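# Slide board through wall slot onto two bearers

## Task

Pass the long board through the slot in the grey panel wall, never letting any part of it go over the wall or around either end. Then leave it lying flat on top of the two wooden bearers beyond the wall, held up by those bearers only and touching neither the table, the wall nor any offcut. It must cross each bearer rather than run along it. At the end both bearers and all offcuts must sit on the table top and touch it. Nothing may count on the robot holding it in place, and the robot must hold no other loose object. Release everything and move the grippers away when done.

## Robot and tools

ROBOT. Two six-joint arms, left_arm and right_arm, each ending in a two-finger parallel gripper. Root links in the scene frame: left_arm at (-0.036, +0.296, 0) m, quat_wxyz (+0.997, 0, 0, -0.080); right_arm at (-0.009, -0.372, 0) m, quat_wxyz (+1.000, 0, 0, -0.010). Scene frame: origin on the table top midway between the arms, +x out over the table, +z up, left_arm on the +y side. The arm names do not mean sides of a camera image.

JOINTS. Per arm, always in this order: waist (joint1), shoulder (joint2), elbow (joint3), wrist pitch (joint4), wrist yaw (joint5), wrist roll (joint6). Ranges in rad: waist -2.618 to 3.054, shoulder 0.000 to 3.142, elbow 0.000 to 3.142, wrist pitch -1.571 to 1.571, wrist yaw -1.571 to 1.571, wrist roll -2.094 to 2.094. The real stops may differ by up to 0.036 rad either way.

ROW LAYOUT. One row carries both arms: 14 numbers, each in [-1, 1]: left_arm's six joint values then its opening, then right_arm's six joint values then its opening. Send all 14 even if one arm stays still. Joint values are offsets, not poses, scaled so 1.0 equals 1.202 rad (waist), 1.258 (shoulder), 1.238 (elbow), 2.073 (wrist pitch), 2.022 (wrist yaw and wrist roll). Opening is absolute: +1 fully open (0.094 m between pads), -1 closed.

execute_actions(actions): a list of actions run in sequence. Each action is a table of up to 15 rows; each row lasts one control step (1/30 s), and a shorter table repeats its final row until 15 steps (0.5 s) pass. Every row's joint offsets are taken from the angles at the start of that action, not from the previous row; for the first action, from the last angles reported in this scene. If an action would push a joint more than 0.036 rad beyond its range, it is refused for both arms; if the first action fails that or any action is malformed, nothing in the call runs. A joint driven beyond its real stop is clipped there and the result may say "joint sent to its limit" (absence of that line proves nothing). An empty list just returns the current state and images.

move(target, speed, blocking): target is one 14-number row whose offsets are counted from the "Joint positions" of the last result that printed them. All joints travel in step, finishing together, so grippers follow curves; the finger values take effect at once. Duration is 0.5 to 10 s; speed (0.01 to 2 rad/s, default 0.5) caps the joint with the longest travel. It does not avoid obstacles or the other arm. Faster contact strikes harder; aiming beyond a contact presses harder. The result adds a "move:" line: the ending (done, off_target, moving, held, fault), limits=held or limits=none, and each arm's joint farthest from target. With blocking=false you get a result after 0.5 s while motion continues; use wait(0) to check, and call wait or stop before any further action or move.

wait(seconds): 0 to 10 s, arms keep their last command; returns early if a running move ends. stop(): brakes a running move (needs room); fingers continue. zoom_image(camera, region): region [x0, y0, x1, y1] in pixels of that camera's latest image, top-left origin, at most 504 by 504. Cameras: cam_head_left, cam_head_right, cam_high, cam_low (896x504 each), cam_left_wrist, cam_right_wrist (504x504 fisheye). read_manual(section): only "licences", no motion. finished_scene(scene): ends scene 1 or 2 irreversibly after the last command is held; report says if the task succeeded.

RESULTS. The state line gives, per arm, end_effector_position (m) and end_effector_quat_wxyz in the scene frame. That point sits between the pads about 1 cm short of the fingertips; fingers point along the gripper's +z and close along its y. Printed positions can be off, more when reaching far. Joint positions and Joint velocities list each arm's six joints (rad, rad/s) then pad gap (m, m/s). Joint targets shows what the joints are currently being driven to. grip_measured is the opening on the command scale. "joint command not followed" means a clearance check altered some targets. Step readings list joint angles at sampled steps; HELD marks an arm's row being held back. MOTOR HOT and FAULT lines report heat or stops.

MOTION LIMITS. Each step the joint target may lead the measured angle by at most 0.202 rad (waist), 0.258 (shoulder), 0.238 (elbow), 0.573 (wrist pitch), 0.522 (wrist yaw, roll), and targets are scaled back if the gripper would jump over 70 mm, so big offsets need several actions. Sending zero offsets can let an arm droop; restore its wanted angles in your first call, then zeros, adding more if it still lags.

GRIPPING. To hold, command an opening about 0.03 under grip_measured; smaller gaps hold lighter. Readings may be off by about 1 mm. Pad force tops out near 50 to 62 N, lower for parts under about 2 mm thick.

AVOID. Arms striking or pushing each other, knocking anything off the table, drops, slips, slams, hard pushes, the board passing over or around the wall. Holding loads heats motors: warning at 75 °C, a 10 s stop at 90 °C, and the arm goes limp at 100 °C. Loose objects may get brief random nudges. The scene keeps running while you compose a reply, with the robot holding its last command.

Each tool is called after ">>>" in YAML: its name, and indented under it one key for each argument.

## Session

I'll start by looking at the current state of the scene.

>>> execute_actions:
  actions: []

Scene clock: 0.00 s.
left_arm: end_effector_position=(+0.3379, +0.2969, +0.3569) grip_measured=+1.000 end_effector_quat_wxyz=(+0.219, +0.416, +0.644, +0.603) | right_arm: end_effector_position=(+0.5263, -0.1497, +0.2995) grip_measured=+1.000 end_effector_quat_wxyz=(+0.719, -0.550, +0.410, +0.110)
Joint names: [waist, shoulder, elbow, wrist pitch, wrist yaw, wrist roll]
Joint positions: left_arm=[-0.265  1.271  1.199 -0.287 -1.046  1.482  0.094] | right_arm=[ 0.162  2.058  1.539  0.617 -0.939 -0.699  0.094]
Joint velocities: left_arm=[ 0.002  0.017 -0.002 -0.007 -0.022  0.007  0.   ] | right_arm=[-0.022 -0.007 -0.007 -0.051 -0.095 -0.066  0.   ]
Motor temperatures (°C, as the motors report them): left_arm=[16 15 14 17 15 14] | right_arm=[17 17 13 15 14 16]
Joint targets: left_arm=[-0.265 1.264 1.208 -0.288 -1.049 1.475] | right_arm=[0.162 2.051 1.546 0.610 -0.937 -0.694]

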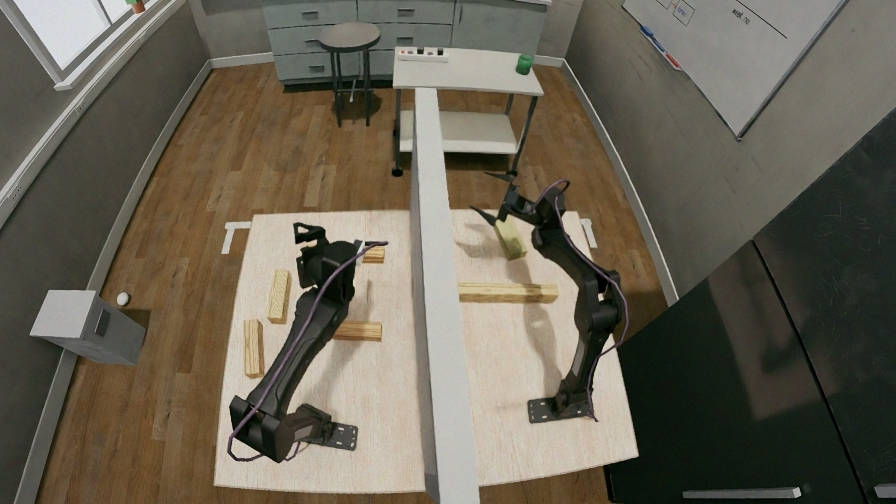

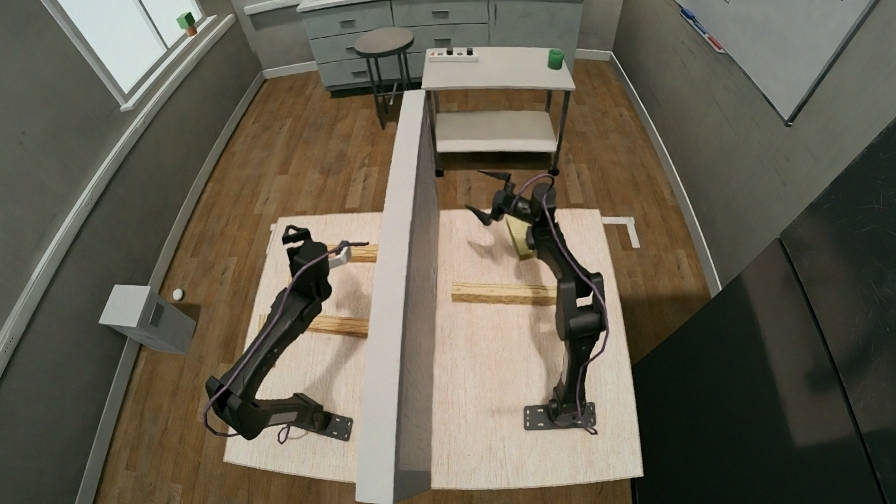

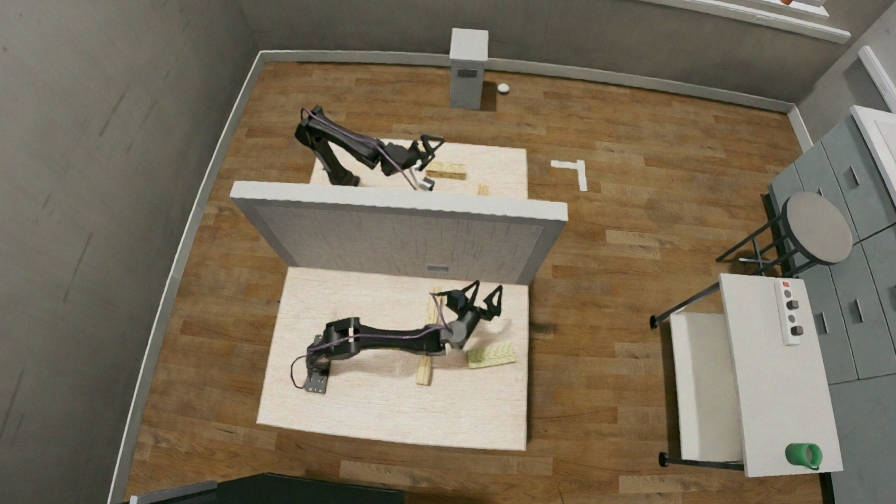

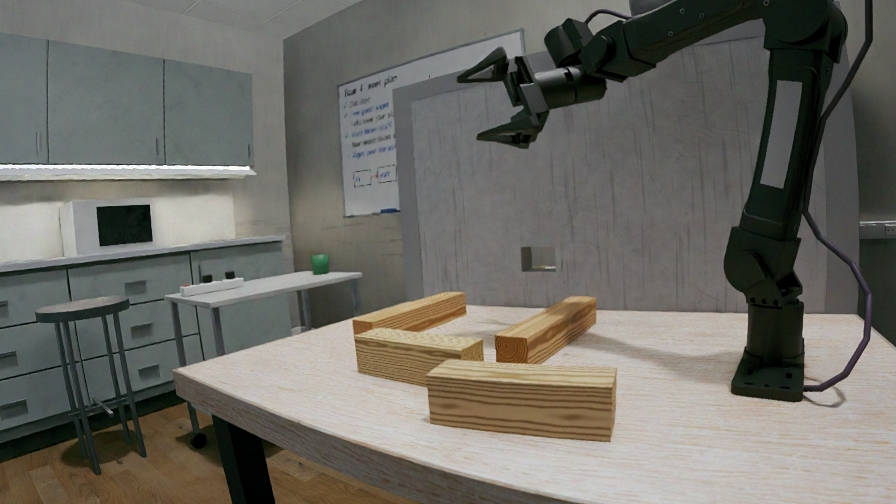

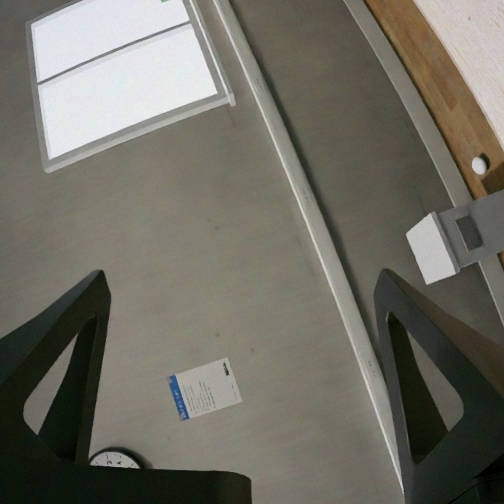

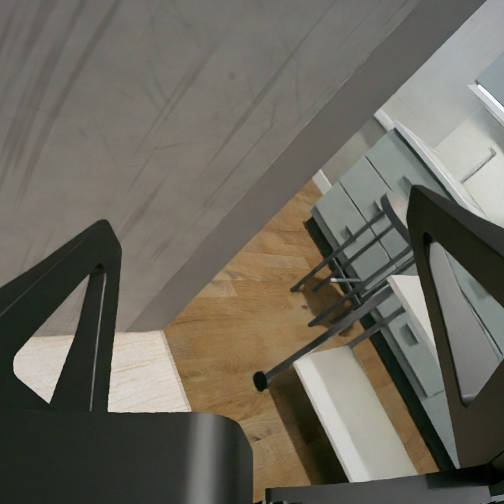

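>>> zoom_image:
  camera: "cam_head_left"
  region: [200, 180, 650, 500]

>>> zoom_image:
  camera: "cam_high"
  region: [230, 100, 600, 460]

>>> zoom_image:
  camera: "cam_low"
  region: [340, 200, 680, 450]

Region (200, 180, 650, 500) of cam_head_left's 896x504 image, scaled by 1.120, with more detail than that image has; it fills the top 358 rows of this view, and the rest is white.

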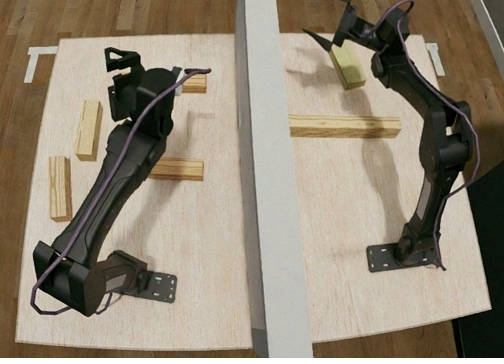

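Region (230, 100, 600, 460) of cam_high's 896x504 image, scaled by 1.362, with more detail than that image has; it fills the top 490 rows of this view, and the rest is white.

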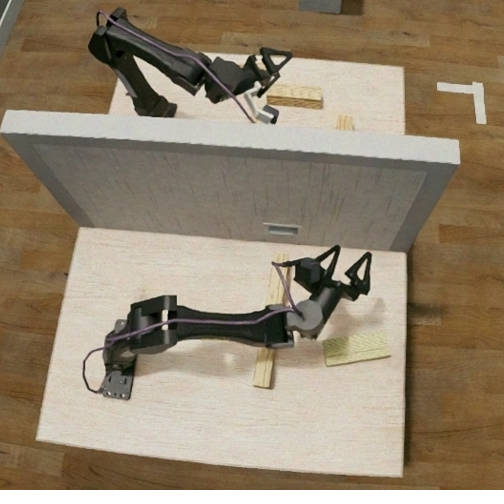

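Region (340, 200, 680, 450) of cam_low's 896x504 image, scaled by 1.482, with more detail than that image has; it fills the top 371 rows of this view, and the rest is white.

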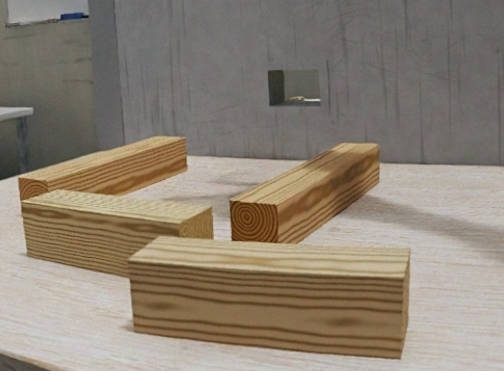

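>>> move:
  target: [0.0707, 0.2393, 0.2229, -0.3936, 0.5173, -0.7329, 1, 0.2, 0.025, 0.4135, -1.0, 0.4644, -0.2102, 1]
  speed: 1.0

Scene clock: 6.97 s.
left_arm: end_effector_position=(+0.2985, +0.1770, +0.1809) grip_measured=+1.000 end_effector_quat_wxyz=(+0.178, +0.173, +0.968, -0.026) | right_arm: end_effector_position=(+0.3747, -0.2201, +0.1479) grip_measured=+1.000 end_effector_quat_wxyz=(-0.032, +0.679, -0.734, +0.012)
Joint names: [waist, shoulder, elbow, wrist pitch, wrist yaw, wrist roll]
Joint positions: left_arm=[-0.189  1.56   1.442 -1.092 -0.009  0.006  0.094] | right_arm=[ 0.395  2.075  2.018 -1.445 -0.001 -1.119  0.094]
Joint velocities: left_arm=[-0.002  0.007 -0.007 -0.037 -0.037 -0.051  0.   ] | right_arm=[-0.002 -0.002  0.002  0.007 -0.022 -0.022  0.   ]
Motor temperatures (°C, as the motors report them): left_arm=[16 15 15 17 15 14] | right_arm=[17 19 15 16 14 16]
Joint targets: left_arm=[-0.180 1.572 1.475 -1.103 0.000 0.000] | right_arm=[0.402 2.090 2.051 -1.456 0.000 -1.124]
move: off_target (left_arm, right_arm); limits=none; left_arm: farthest joint: the elbow, 0.033 radians from its target (0.276 radians at the start); right_arm: farthest joint: the elbow, 0.033 radians from its target (0.512 radians at the start)

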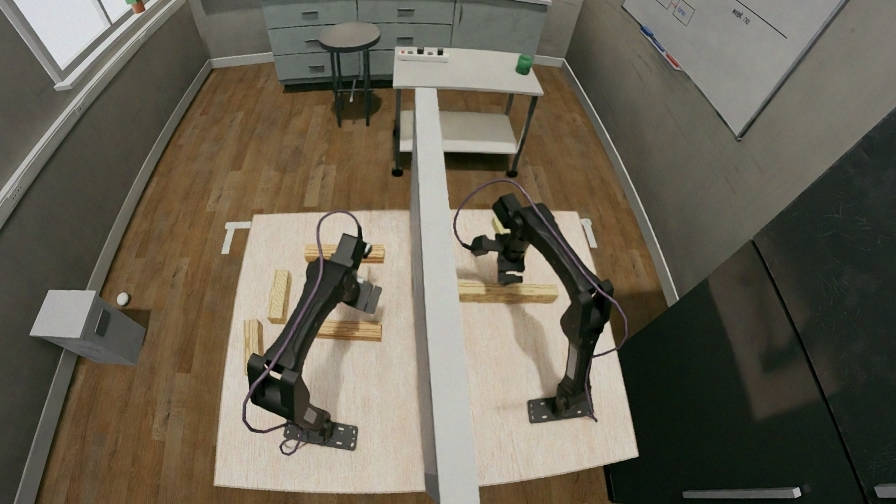

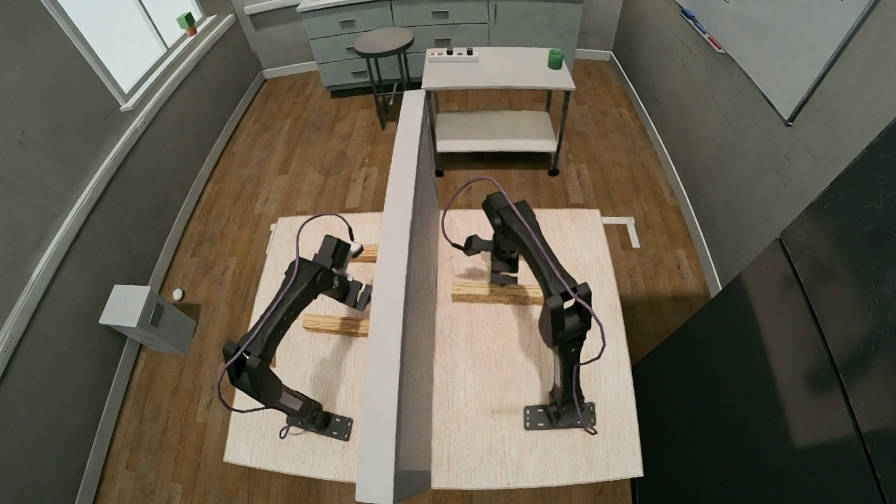

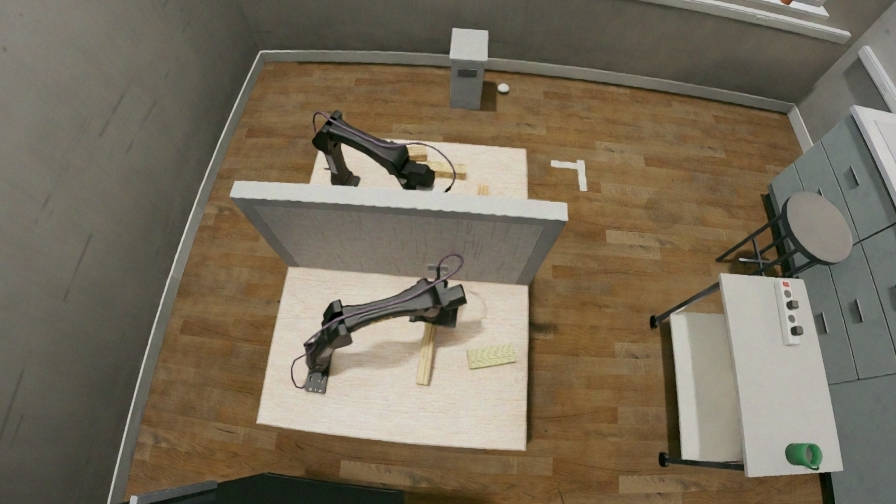

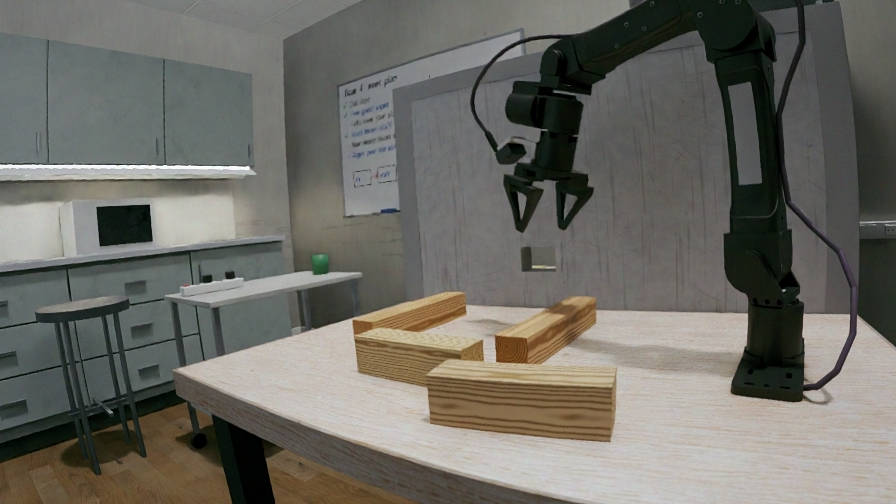

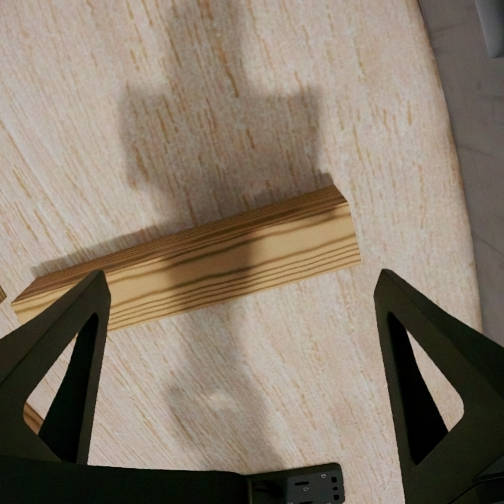

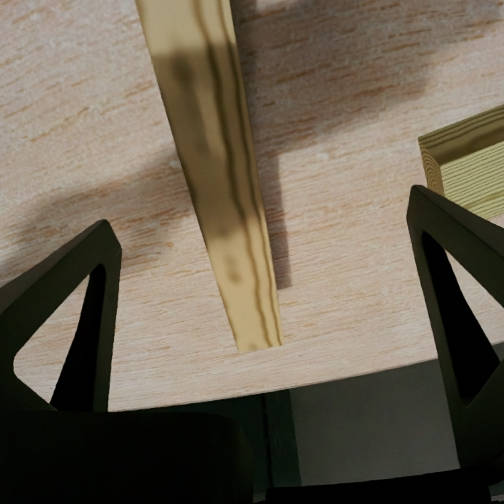

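>>> zoom_image:
  camera: "cam_head_right"
  region: [420, 230, 580, 330]

>>> zoom_image:
  camera: "cam_high"
  region: [380, 250, 540, 400]

Region (420, 230, 580, 330) of cam_head_right's 896x504 image, scaled by 3.150, with more detail than that image has; it fills the top 315 rows of this view, and the rest is white.

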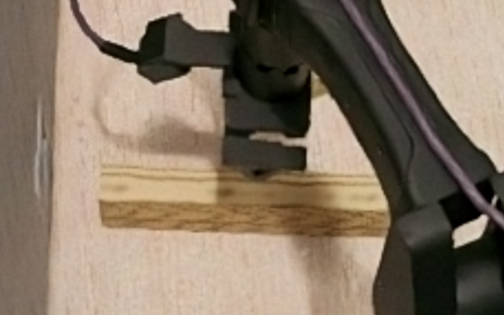

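Region (380, 250, 540, 400) of cam_high's 896x504 image, scaled by 3.150, with more detail than that image has; it fills the top 472 rows of this view, and the rest is white.

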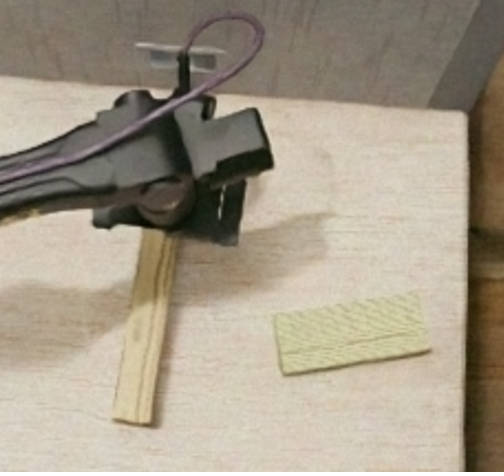

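>>> move:
  target: [0.1761, 0.3963, 0.2652, -0.0418, 0.3034, 0.6927, 1, -0.4942, -0.0187, -0.3436, 0.0886, -0.2936, -0.3533, 1]
  speed: 0.8

Scene clock: 14.67 s.
left_arm: end_effector_position=(+0.3598, +0.1411, +0.1159) grip_measured=+1.000 end_effector_quat_wxyz=(+0.205, +0.677, +0.676, -0.204) | right_arm: end_effector_position=(+0.3624, -0.3551, +0.0762) grip_measured=+1.000 end_effector_quat_wxyz=(-0.198, +0.674, -0.680, -0.210)
Joint names: [waist, shoulder, elbow, wrist pitch, wrist yaw, wrist roll]
Joint positions: left_arm=[ 0.017  2.05   1.736 -1.161  0.58   1.401  0.094] | right_arm=[-0.197  2.075  1.612 -1.265 -0.567 -1.826  0.094]
Joint velocities: left_arm=[-0.007 -0.022 -0.017 -0.051 -0.022  0.007  0.   ] | right_arm=[ 0.007 -0.002 -0.017  0.037 -0.022  0.007  0.   ]
Motor temperatures (°C, as the motors report them): left_arm=[16 16 16 17 15 14] | right_arm=[17 20 15 16 14 16]
Joint targets: left_arm=[0.023 2.059 1.770 -1.178 0.604 1.407] | right_arm=[-0.199 2.051 1.593 -1.261 -0.595 -1.833]
move: off_target (left_arm, right_arm); limits=none; left_arm: farthest joint: the elbow, 0.035 radians from its target (0.328 radians at the start); right_arm: farthest joint: the wrist yaw, 0.028 radians from its target (0.594 radians at the start)

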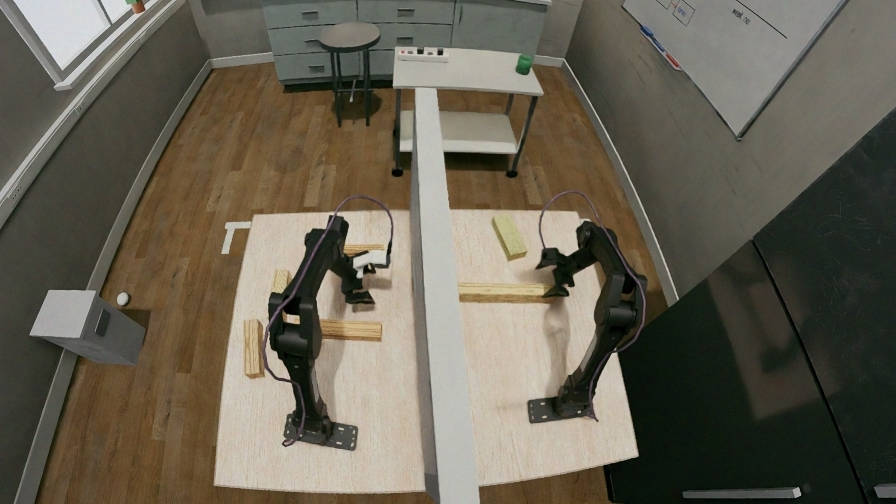

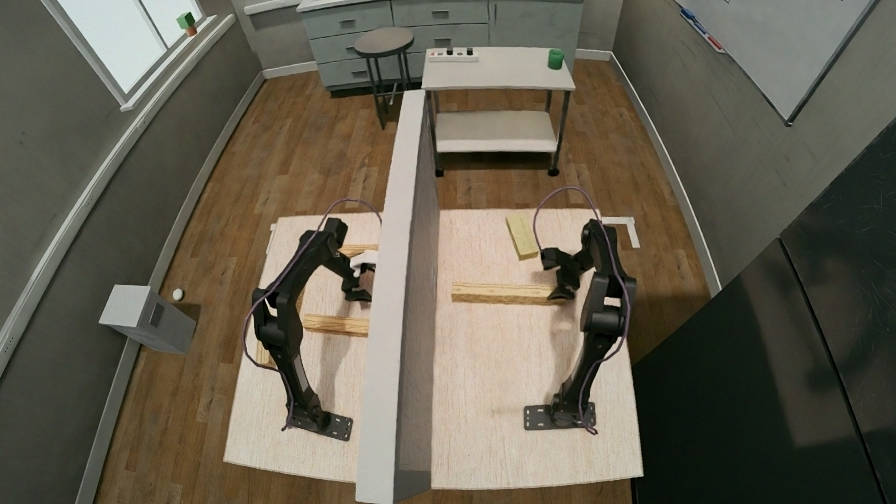

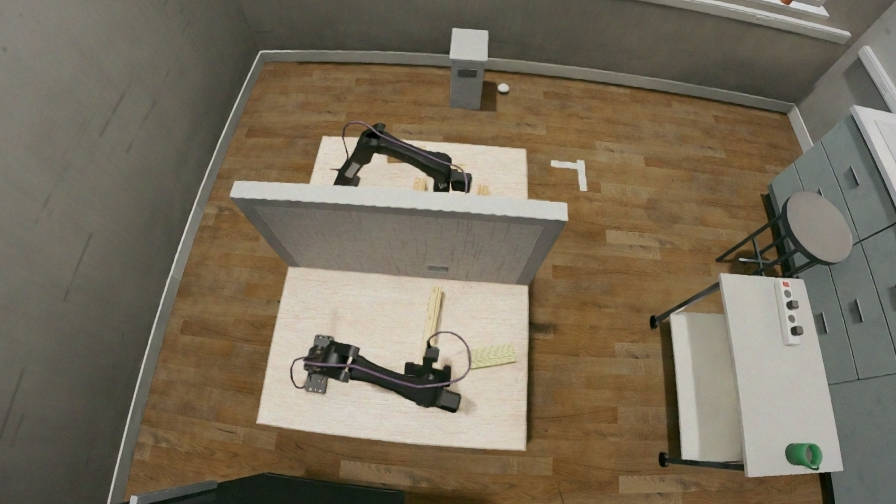

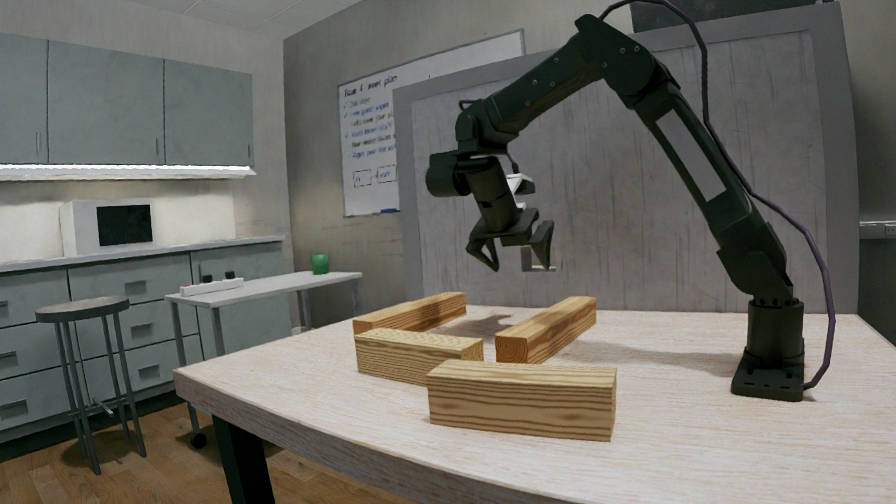

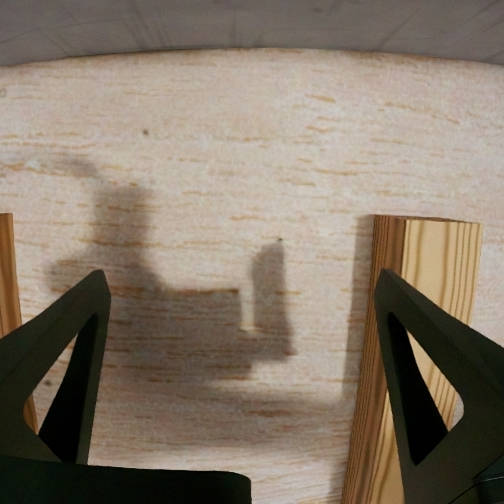

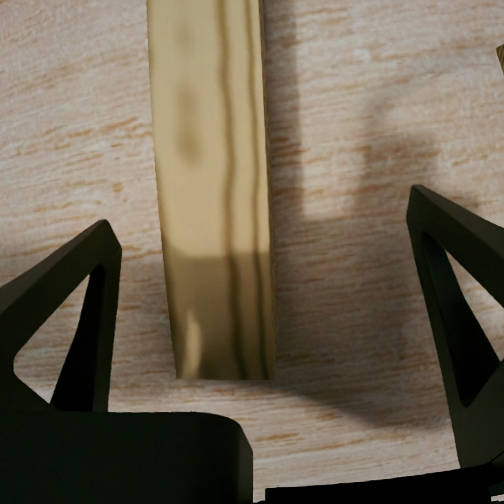

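>>> move:
  target: [0, 0, 0.02, 0, 0.2077, 0, 1, 0.0283, -0.0342, -0.2265, 0.1406, -0.0134, 0.0191, 1]
  speed: 0.4

Scene clock: 18.60 s.
left_arm: end_effector_position=(+0.3481, +0.0926, +0.1645) grip_measured=+1.000 end_effector_quat_wxyz=(+0.309, +0.632, +0.617, -0.353) | right_arm: end_effector_position=(+0.3485, -0.3435, +0.0213) grip_measured=+1.000 end_effector_quat_wxyz=(-0.206, +0.677, -0.679, -0.195)
Joint names: [waist, shoulder, elbow, wrist pitch, wrist yaw, wrist roll]
Joint positions: left_arm=[ 0.017  2.05   1.736 -1.161  0.974  1.402  0.094] | right_arm=[-0.173  2.054  1.355 -0.978 -0.566 -1.793  0.094]
Joint velocities: left_arm=[ 0.007 -0.007  0.007  0.007 -0.051 -0.007  0.   ] | right_arm=[-0.017 -0.002 -0.012 -0.022 -0.037 -0.095  0.   ]
Motor temperatures (°C, as the motors report them): left_arm=[16 17 16 17 15 14] | right_arm=[17 21 15 16 14 16]
Joint targets: left_arm=[0.017 2.050 1.760 -1.161 1.000 1.401] | right_arm=[-0.163 2.032 1.332 -0.974 -0.593 -1.788]
move: off_target (left_arm, right_arm); limits=none; left_arm: farthest joint: the wrist yaw, 0.026 radians from its target (0.420 radians at the start); right_arm: farthest joint: the wrist yaw, 0.028 radians from its target (0.027 radians at the start)

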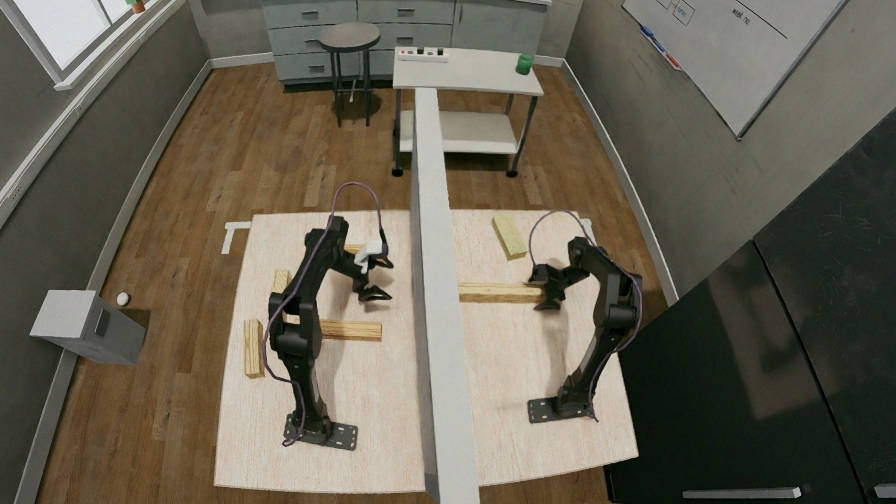

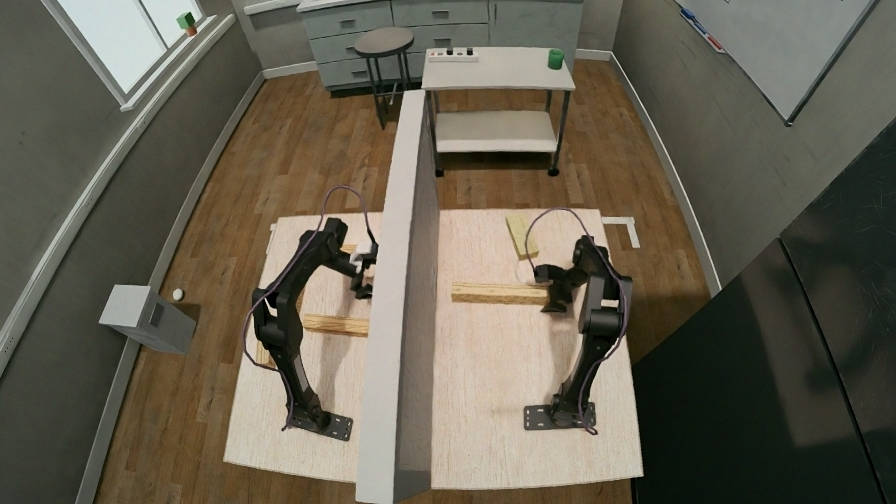

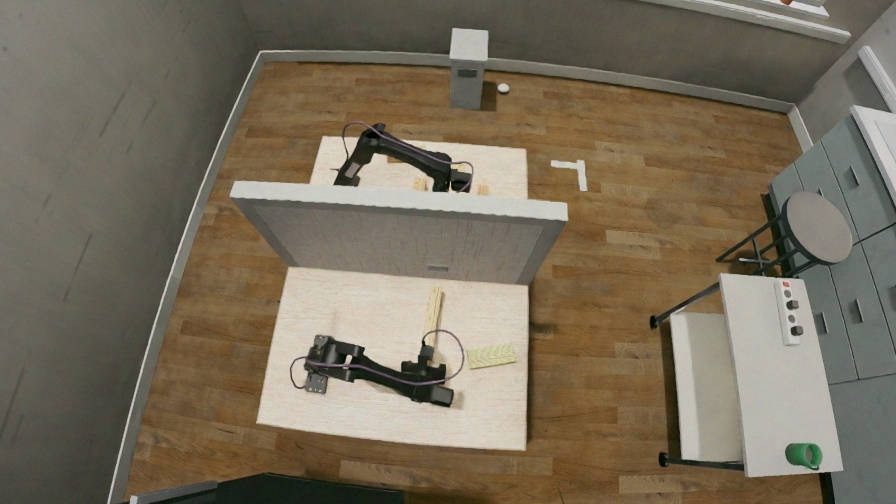

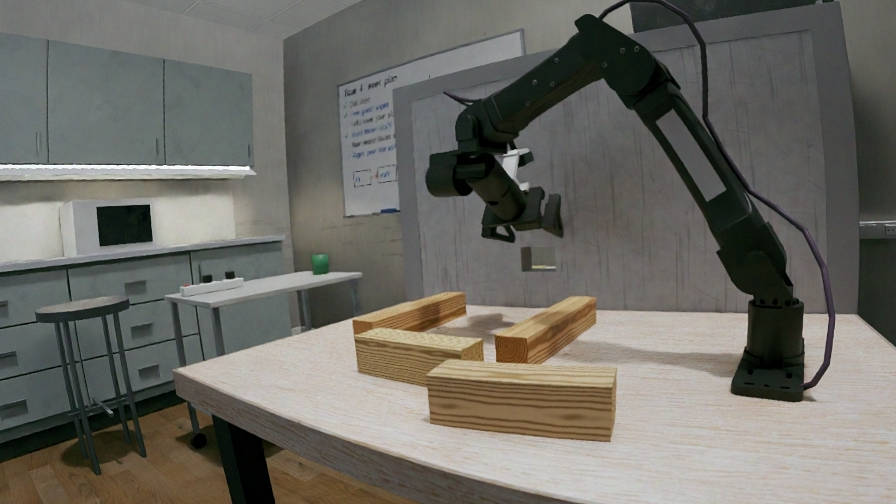

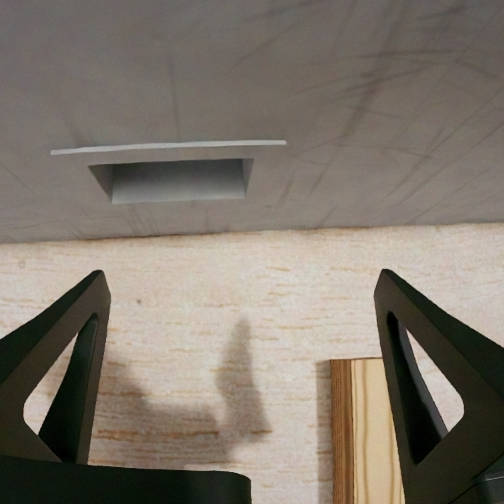

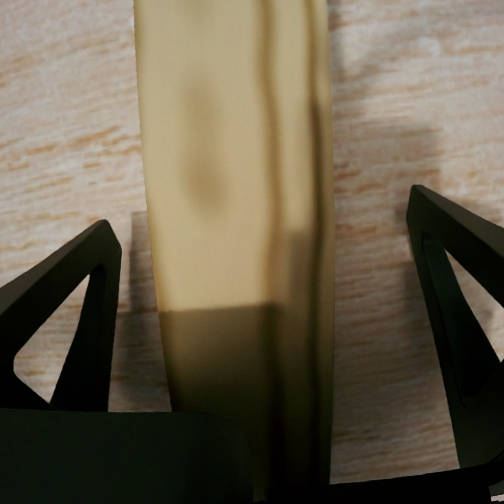

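>>> zoom_image:
  camera: "cam_head_right"
  region: [440, 240, 620, 340]

>>> zoom_image:
  camera: "cam_head_left"
  region: [440, 240, 620, 340]

>>> zoom_image:
  camera: "cam_low"
  region: [490, 220, 590, 300]

Region (440, 240, 620, 340) of cam_head_right's 896x504 image, scaled by 2.800, with more detail than that image has.

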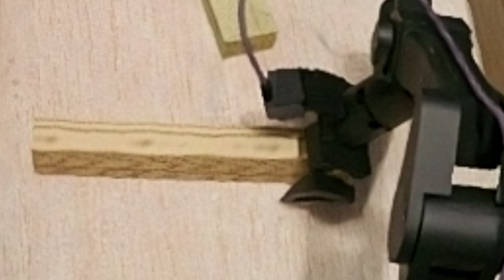

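Region (440, 240, 620, 340) of cam_head_left's 896x504 image, scaled by 2.800, with more detail than that image has.

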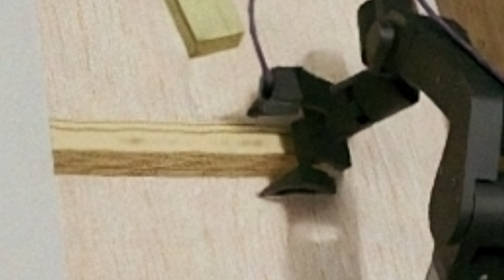

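Region (490, 220, 590, 300) of cam_low's 896x504 image, scaled by 5.040, with more detail than that image has; it fills the top 403 rows of this view, and the rest is white.

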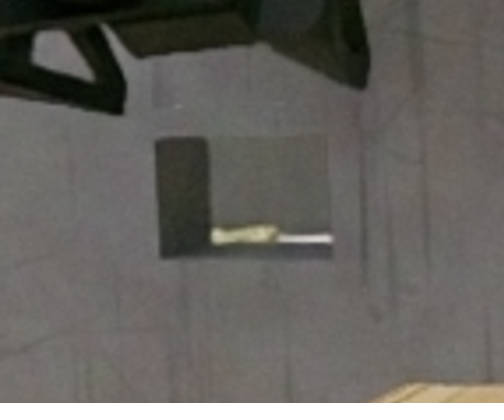

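>>> execute_actions:
  actions:
    - [[0,0,0.02,0,0.012,0,1, 0,-0.015,0,0,-0.012,0,-0.4]]
    - [[0,0,0.02,0,0.012,0,1, 0,-0.015,0,0,-0.012,0,-0.4]]

Scene clock: 20.27 s.
left_arm: end_effector_position=(+0.3481, +0.0926, +0.1646) grip_measured=+1.000 end_effector_quat_wxyz=(+0.309, +0.632, +0.617, -0.353) | right_arm: end_effector_position=(+0.3491, -0.3435, +0.0214) grip_measured=-0.206 end_effector_quat_wxyz=(-0.207, +0.677, -0.680, -0.194)
Joint names: [waist, shoulder, elbow, wrist pitch, wrist yaw, wrist roll]
Joint positions: left_arm=[ 0.017  2.05   1.736 -1.161  0.974  1.402  0.094] | right_arm=[-0.173  2.054  1.355 -0.975 -0.567 -1.79   0.037]
Joint velocities: left_arm=[ 0.012  0.032 -0.012 -0.022  0.007 -0.066  0.   ] | right_arm=[-0.007  0.002 -0.007 -0.095 -0.022 -0.037  0.001]
Motor temperatures (°C, as the motors report them): left_arm=[16 17 17 17 15 14] | right_arm=[17 21 15 16 14 16]
Joint targets: left_arm=[0.017 2.050 1.760 -1.161 0.999 1.402] | right_arm=[-0.173 2.035 1.355 -0.975 -0.591 -1.790]
Step readings (joint positions; steps 1 to 15: 1st action; 16 to 30: 2nd action):
0: left_arm=[0.017 2.050 1.736 -1.161 0.974 1.402] | right_arm=[-0.173 2.054 1.355 -0.977 -0.566 -1.793]
1: left_arm=[0.017 2.050 1.736 -1.161 0.974 1.402] | right_arm=[-0.173 2.054 1.355 -0.977 -0.566 -1.793]
2: left_arm=[0.017 2.050 1.736 -1.161 0.974 1.402] | right_arm=[-0.173 2.054 1.355 -0.977 -0.566 -1.793]
4: left_arm=[0.017 2.050 1.736 -1.161 0.974 1.402] | right_arm=[-0.173 2.054 1.355 -0.977 -0.566 -1.793]
8: left_arm=[0.017 2.050 1.736 -1.161 0.974 1.402] | right_arm=[-0.173 2.054 1.355 -0.975 -0.567 -1.790]
15: left_arm=[0.017 2.050 1.736 -1.161 0.974 1.402] | right_arm=[-0.173 2.054 1.355 -0.975 -0.567 -1.790]
16: left_arm=[0.017 2.050 1.736 -1.161 0.974 1.402] | right_arm=[-0.173 2.054 1.355 -0.975 -0.567 -1.790]
17: left_arm=[0.017 2.050 1.736 -1.161 0.974 1.402] | right_arm=[-0.173 2.054 1.355 -0.975 -0.567 -1.790]
19: left_arm=[0.017 2.050 1.736 -1.161 0.974 1.402] | right_arm=[-0.173 2.054 1.355 -0.975 -0.567 -1.790]
23: left_arm=[0.017 2.050 1.736 -1.161 0.974 1.402] | right_arm=[-0.173 2.054 1.355 -0.975 -0.567 -1.790]
30: Joint positions above

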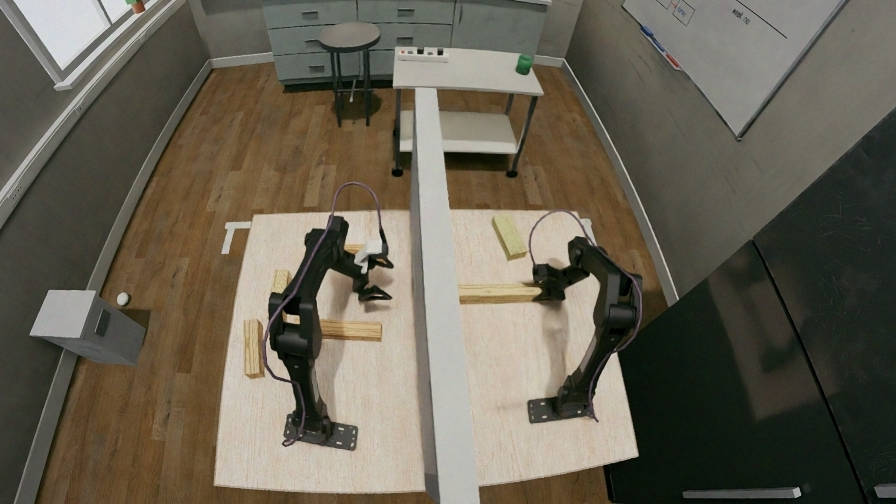

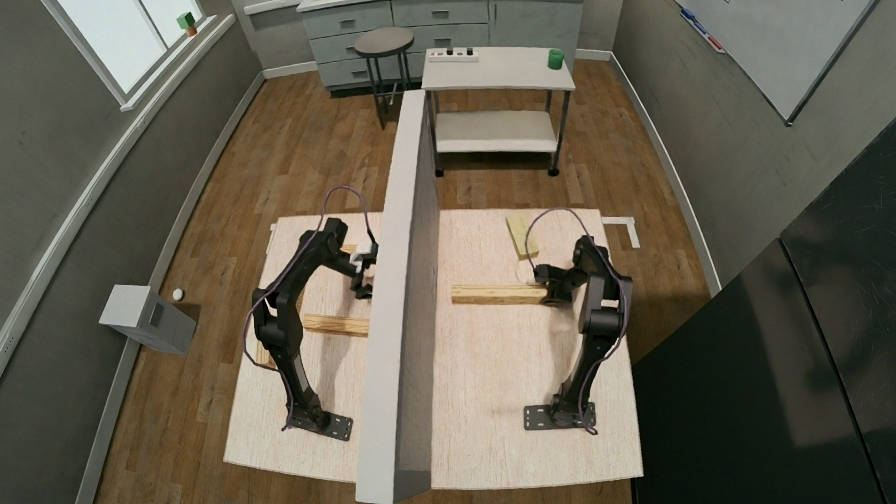

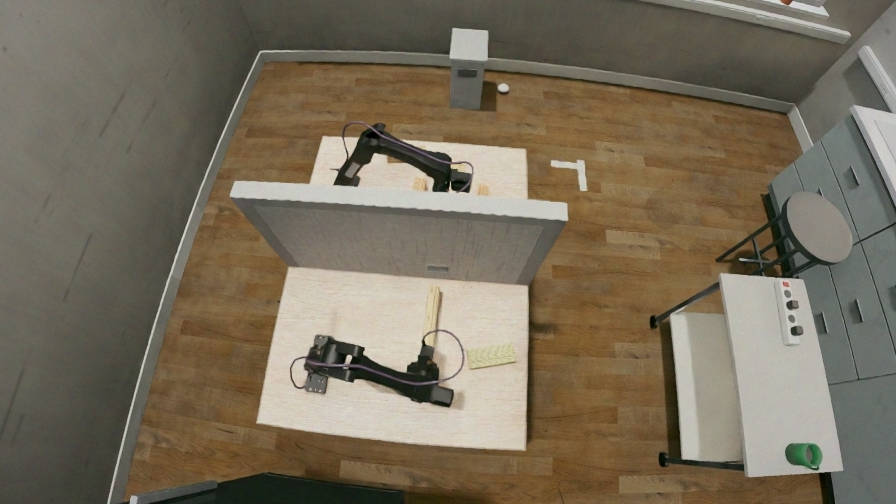

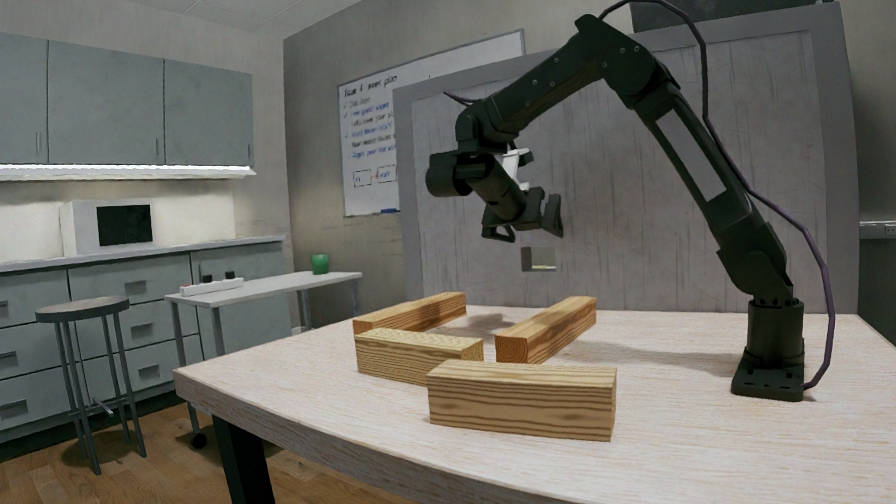

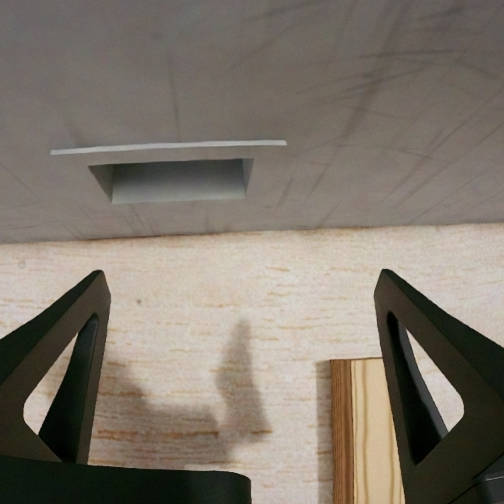

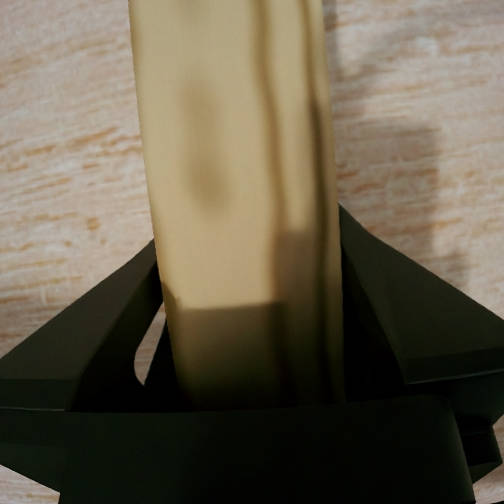

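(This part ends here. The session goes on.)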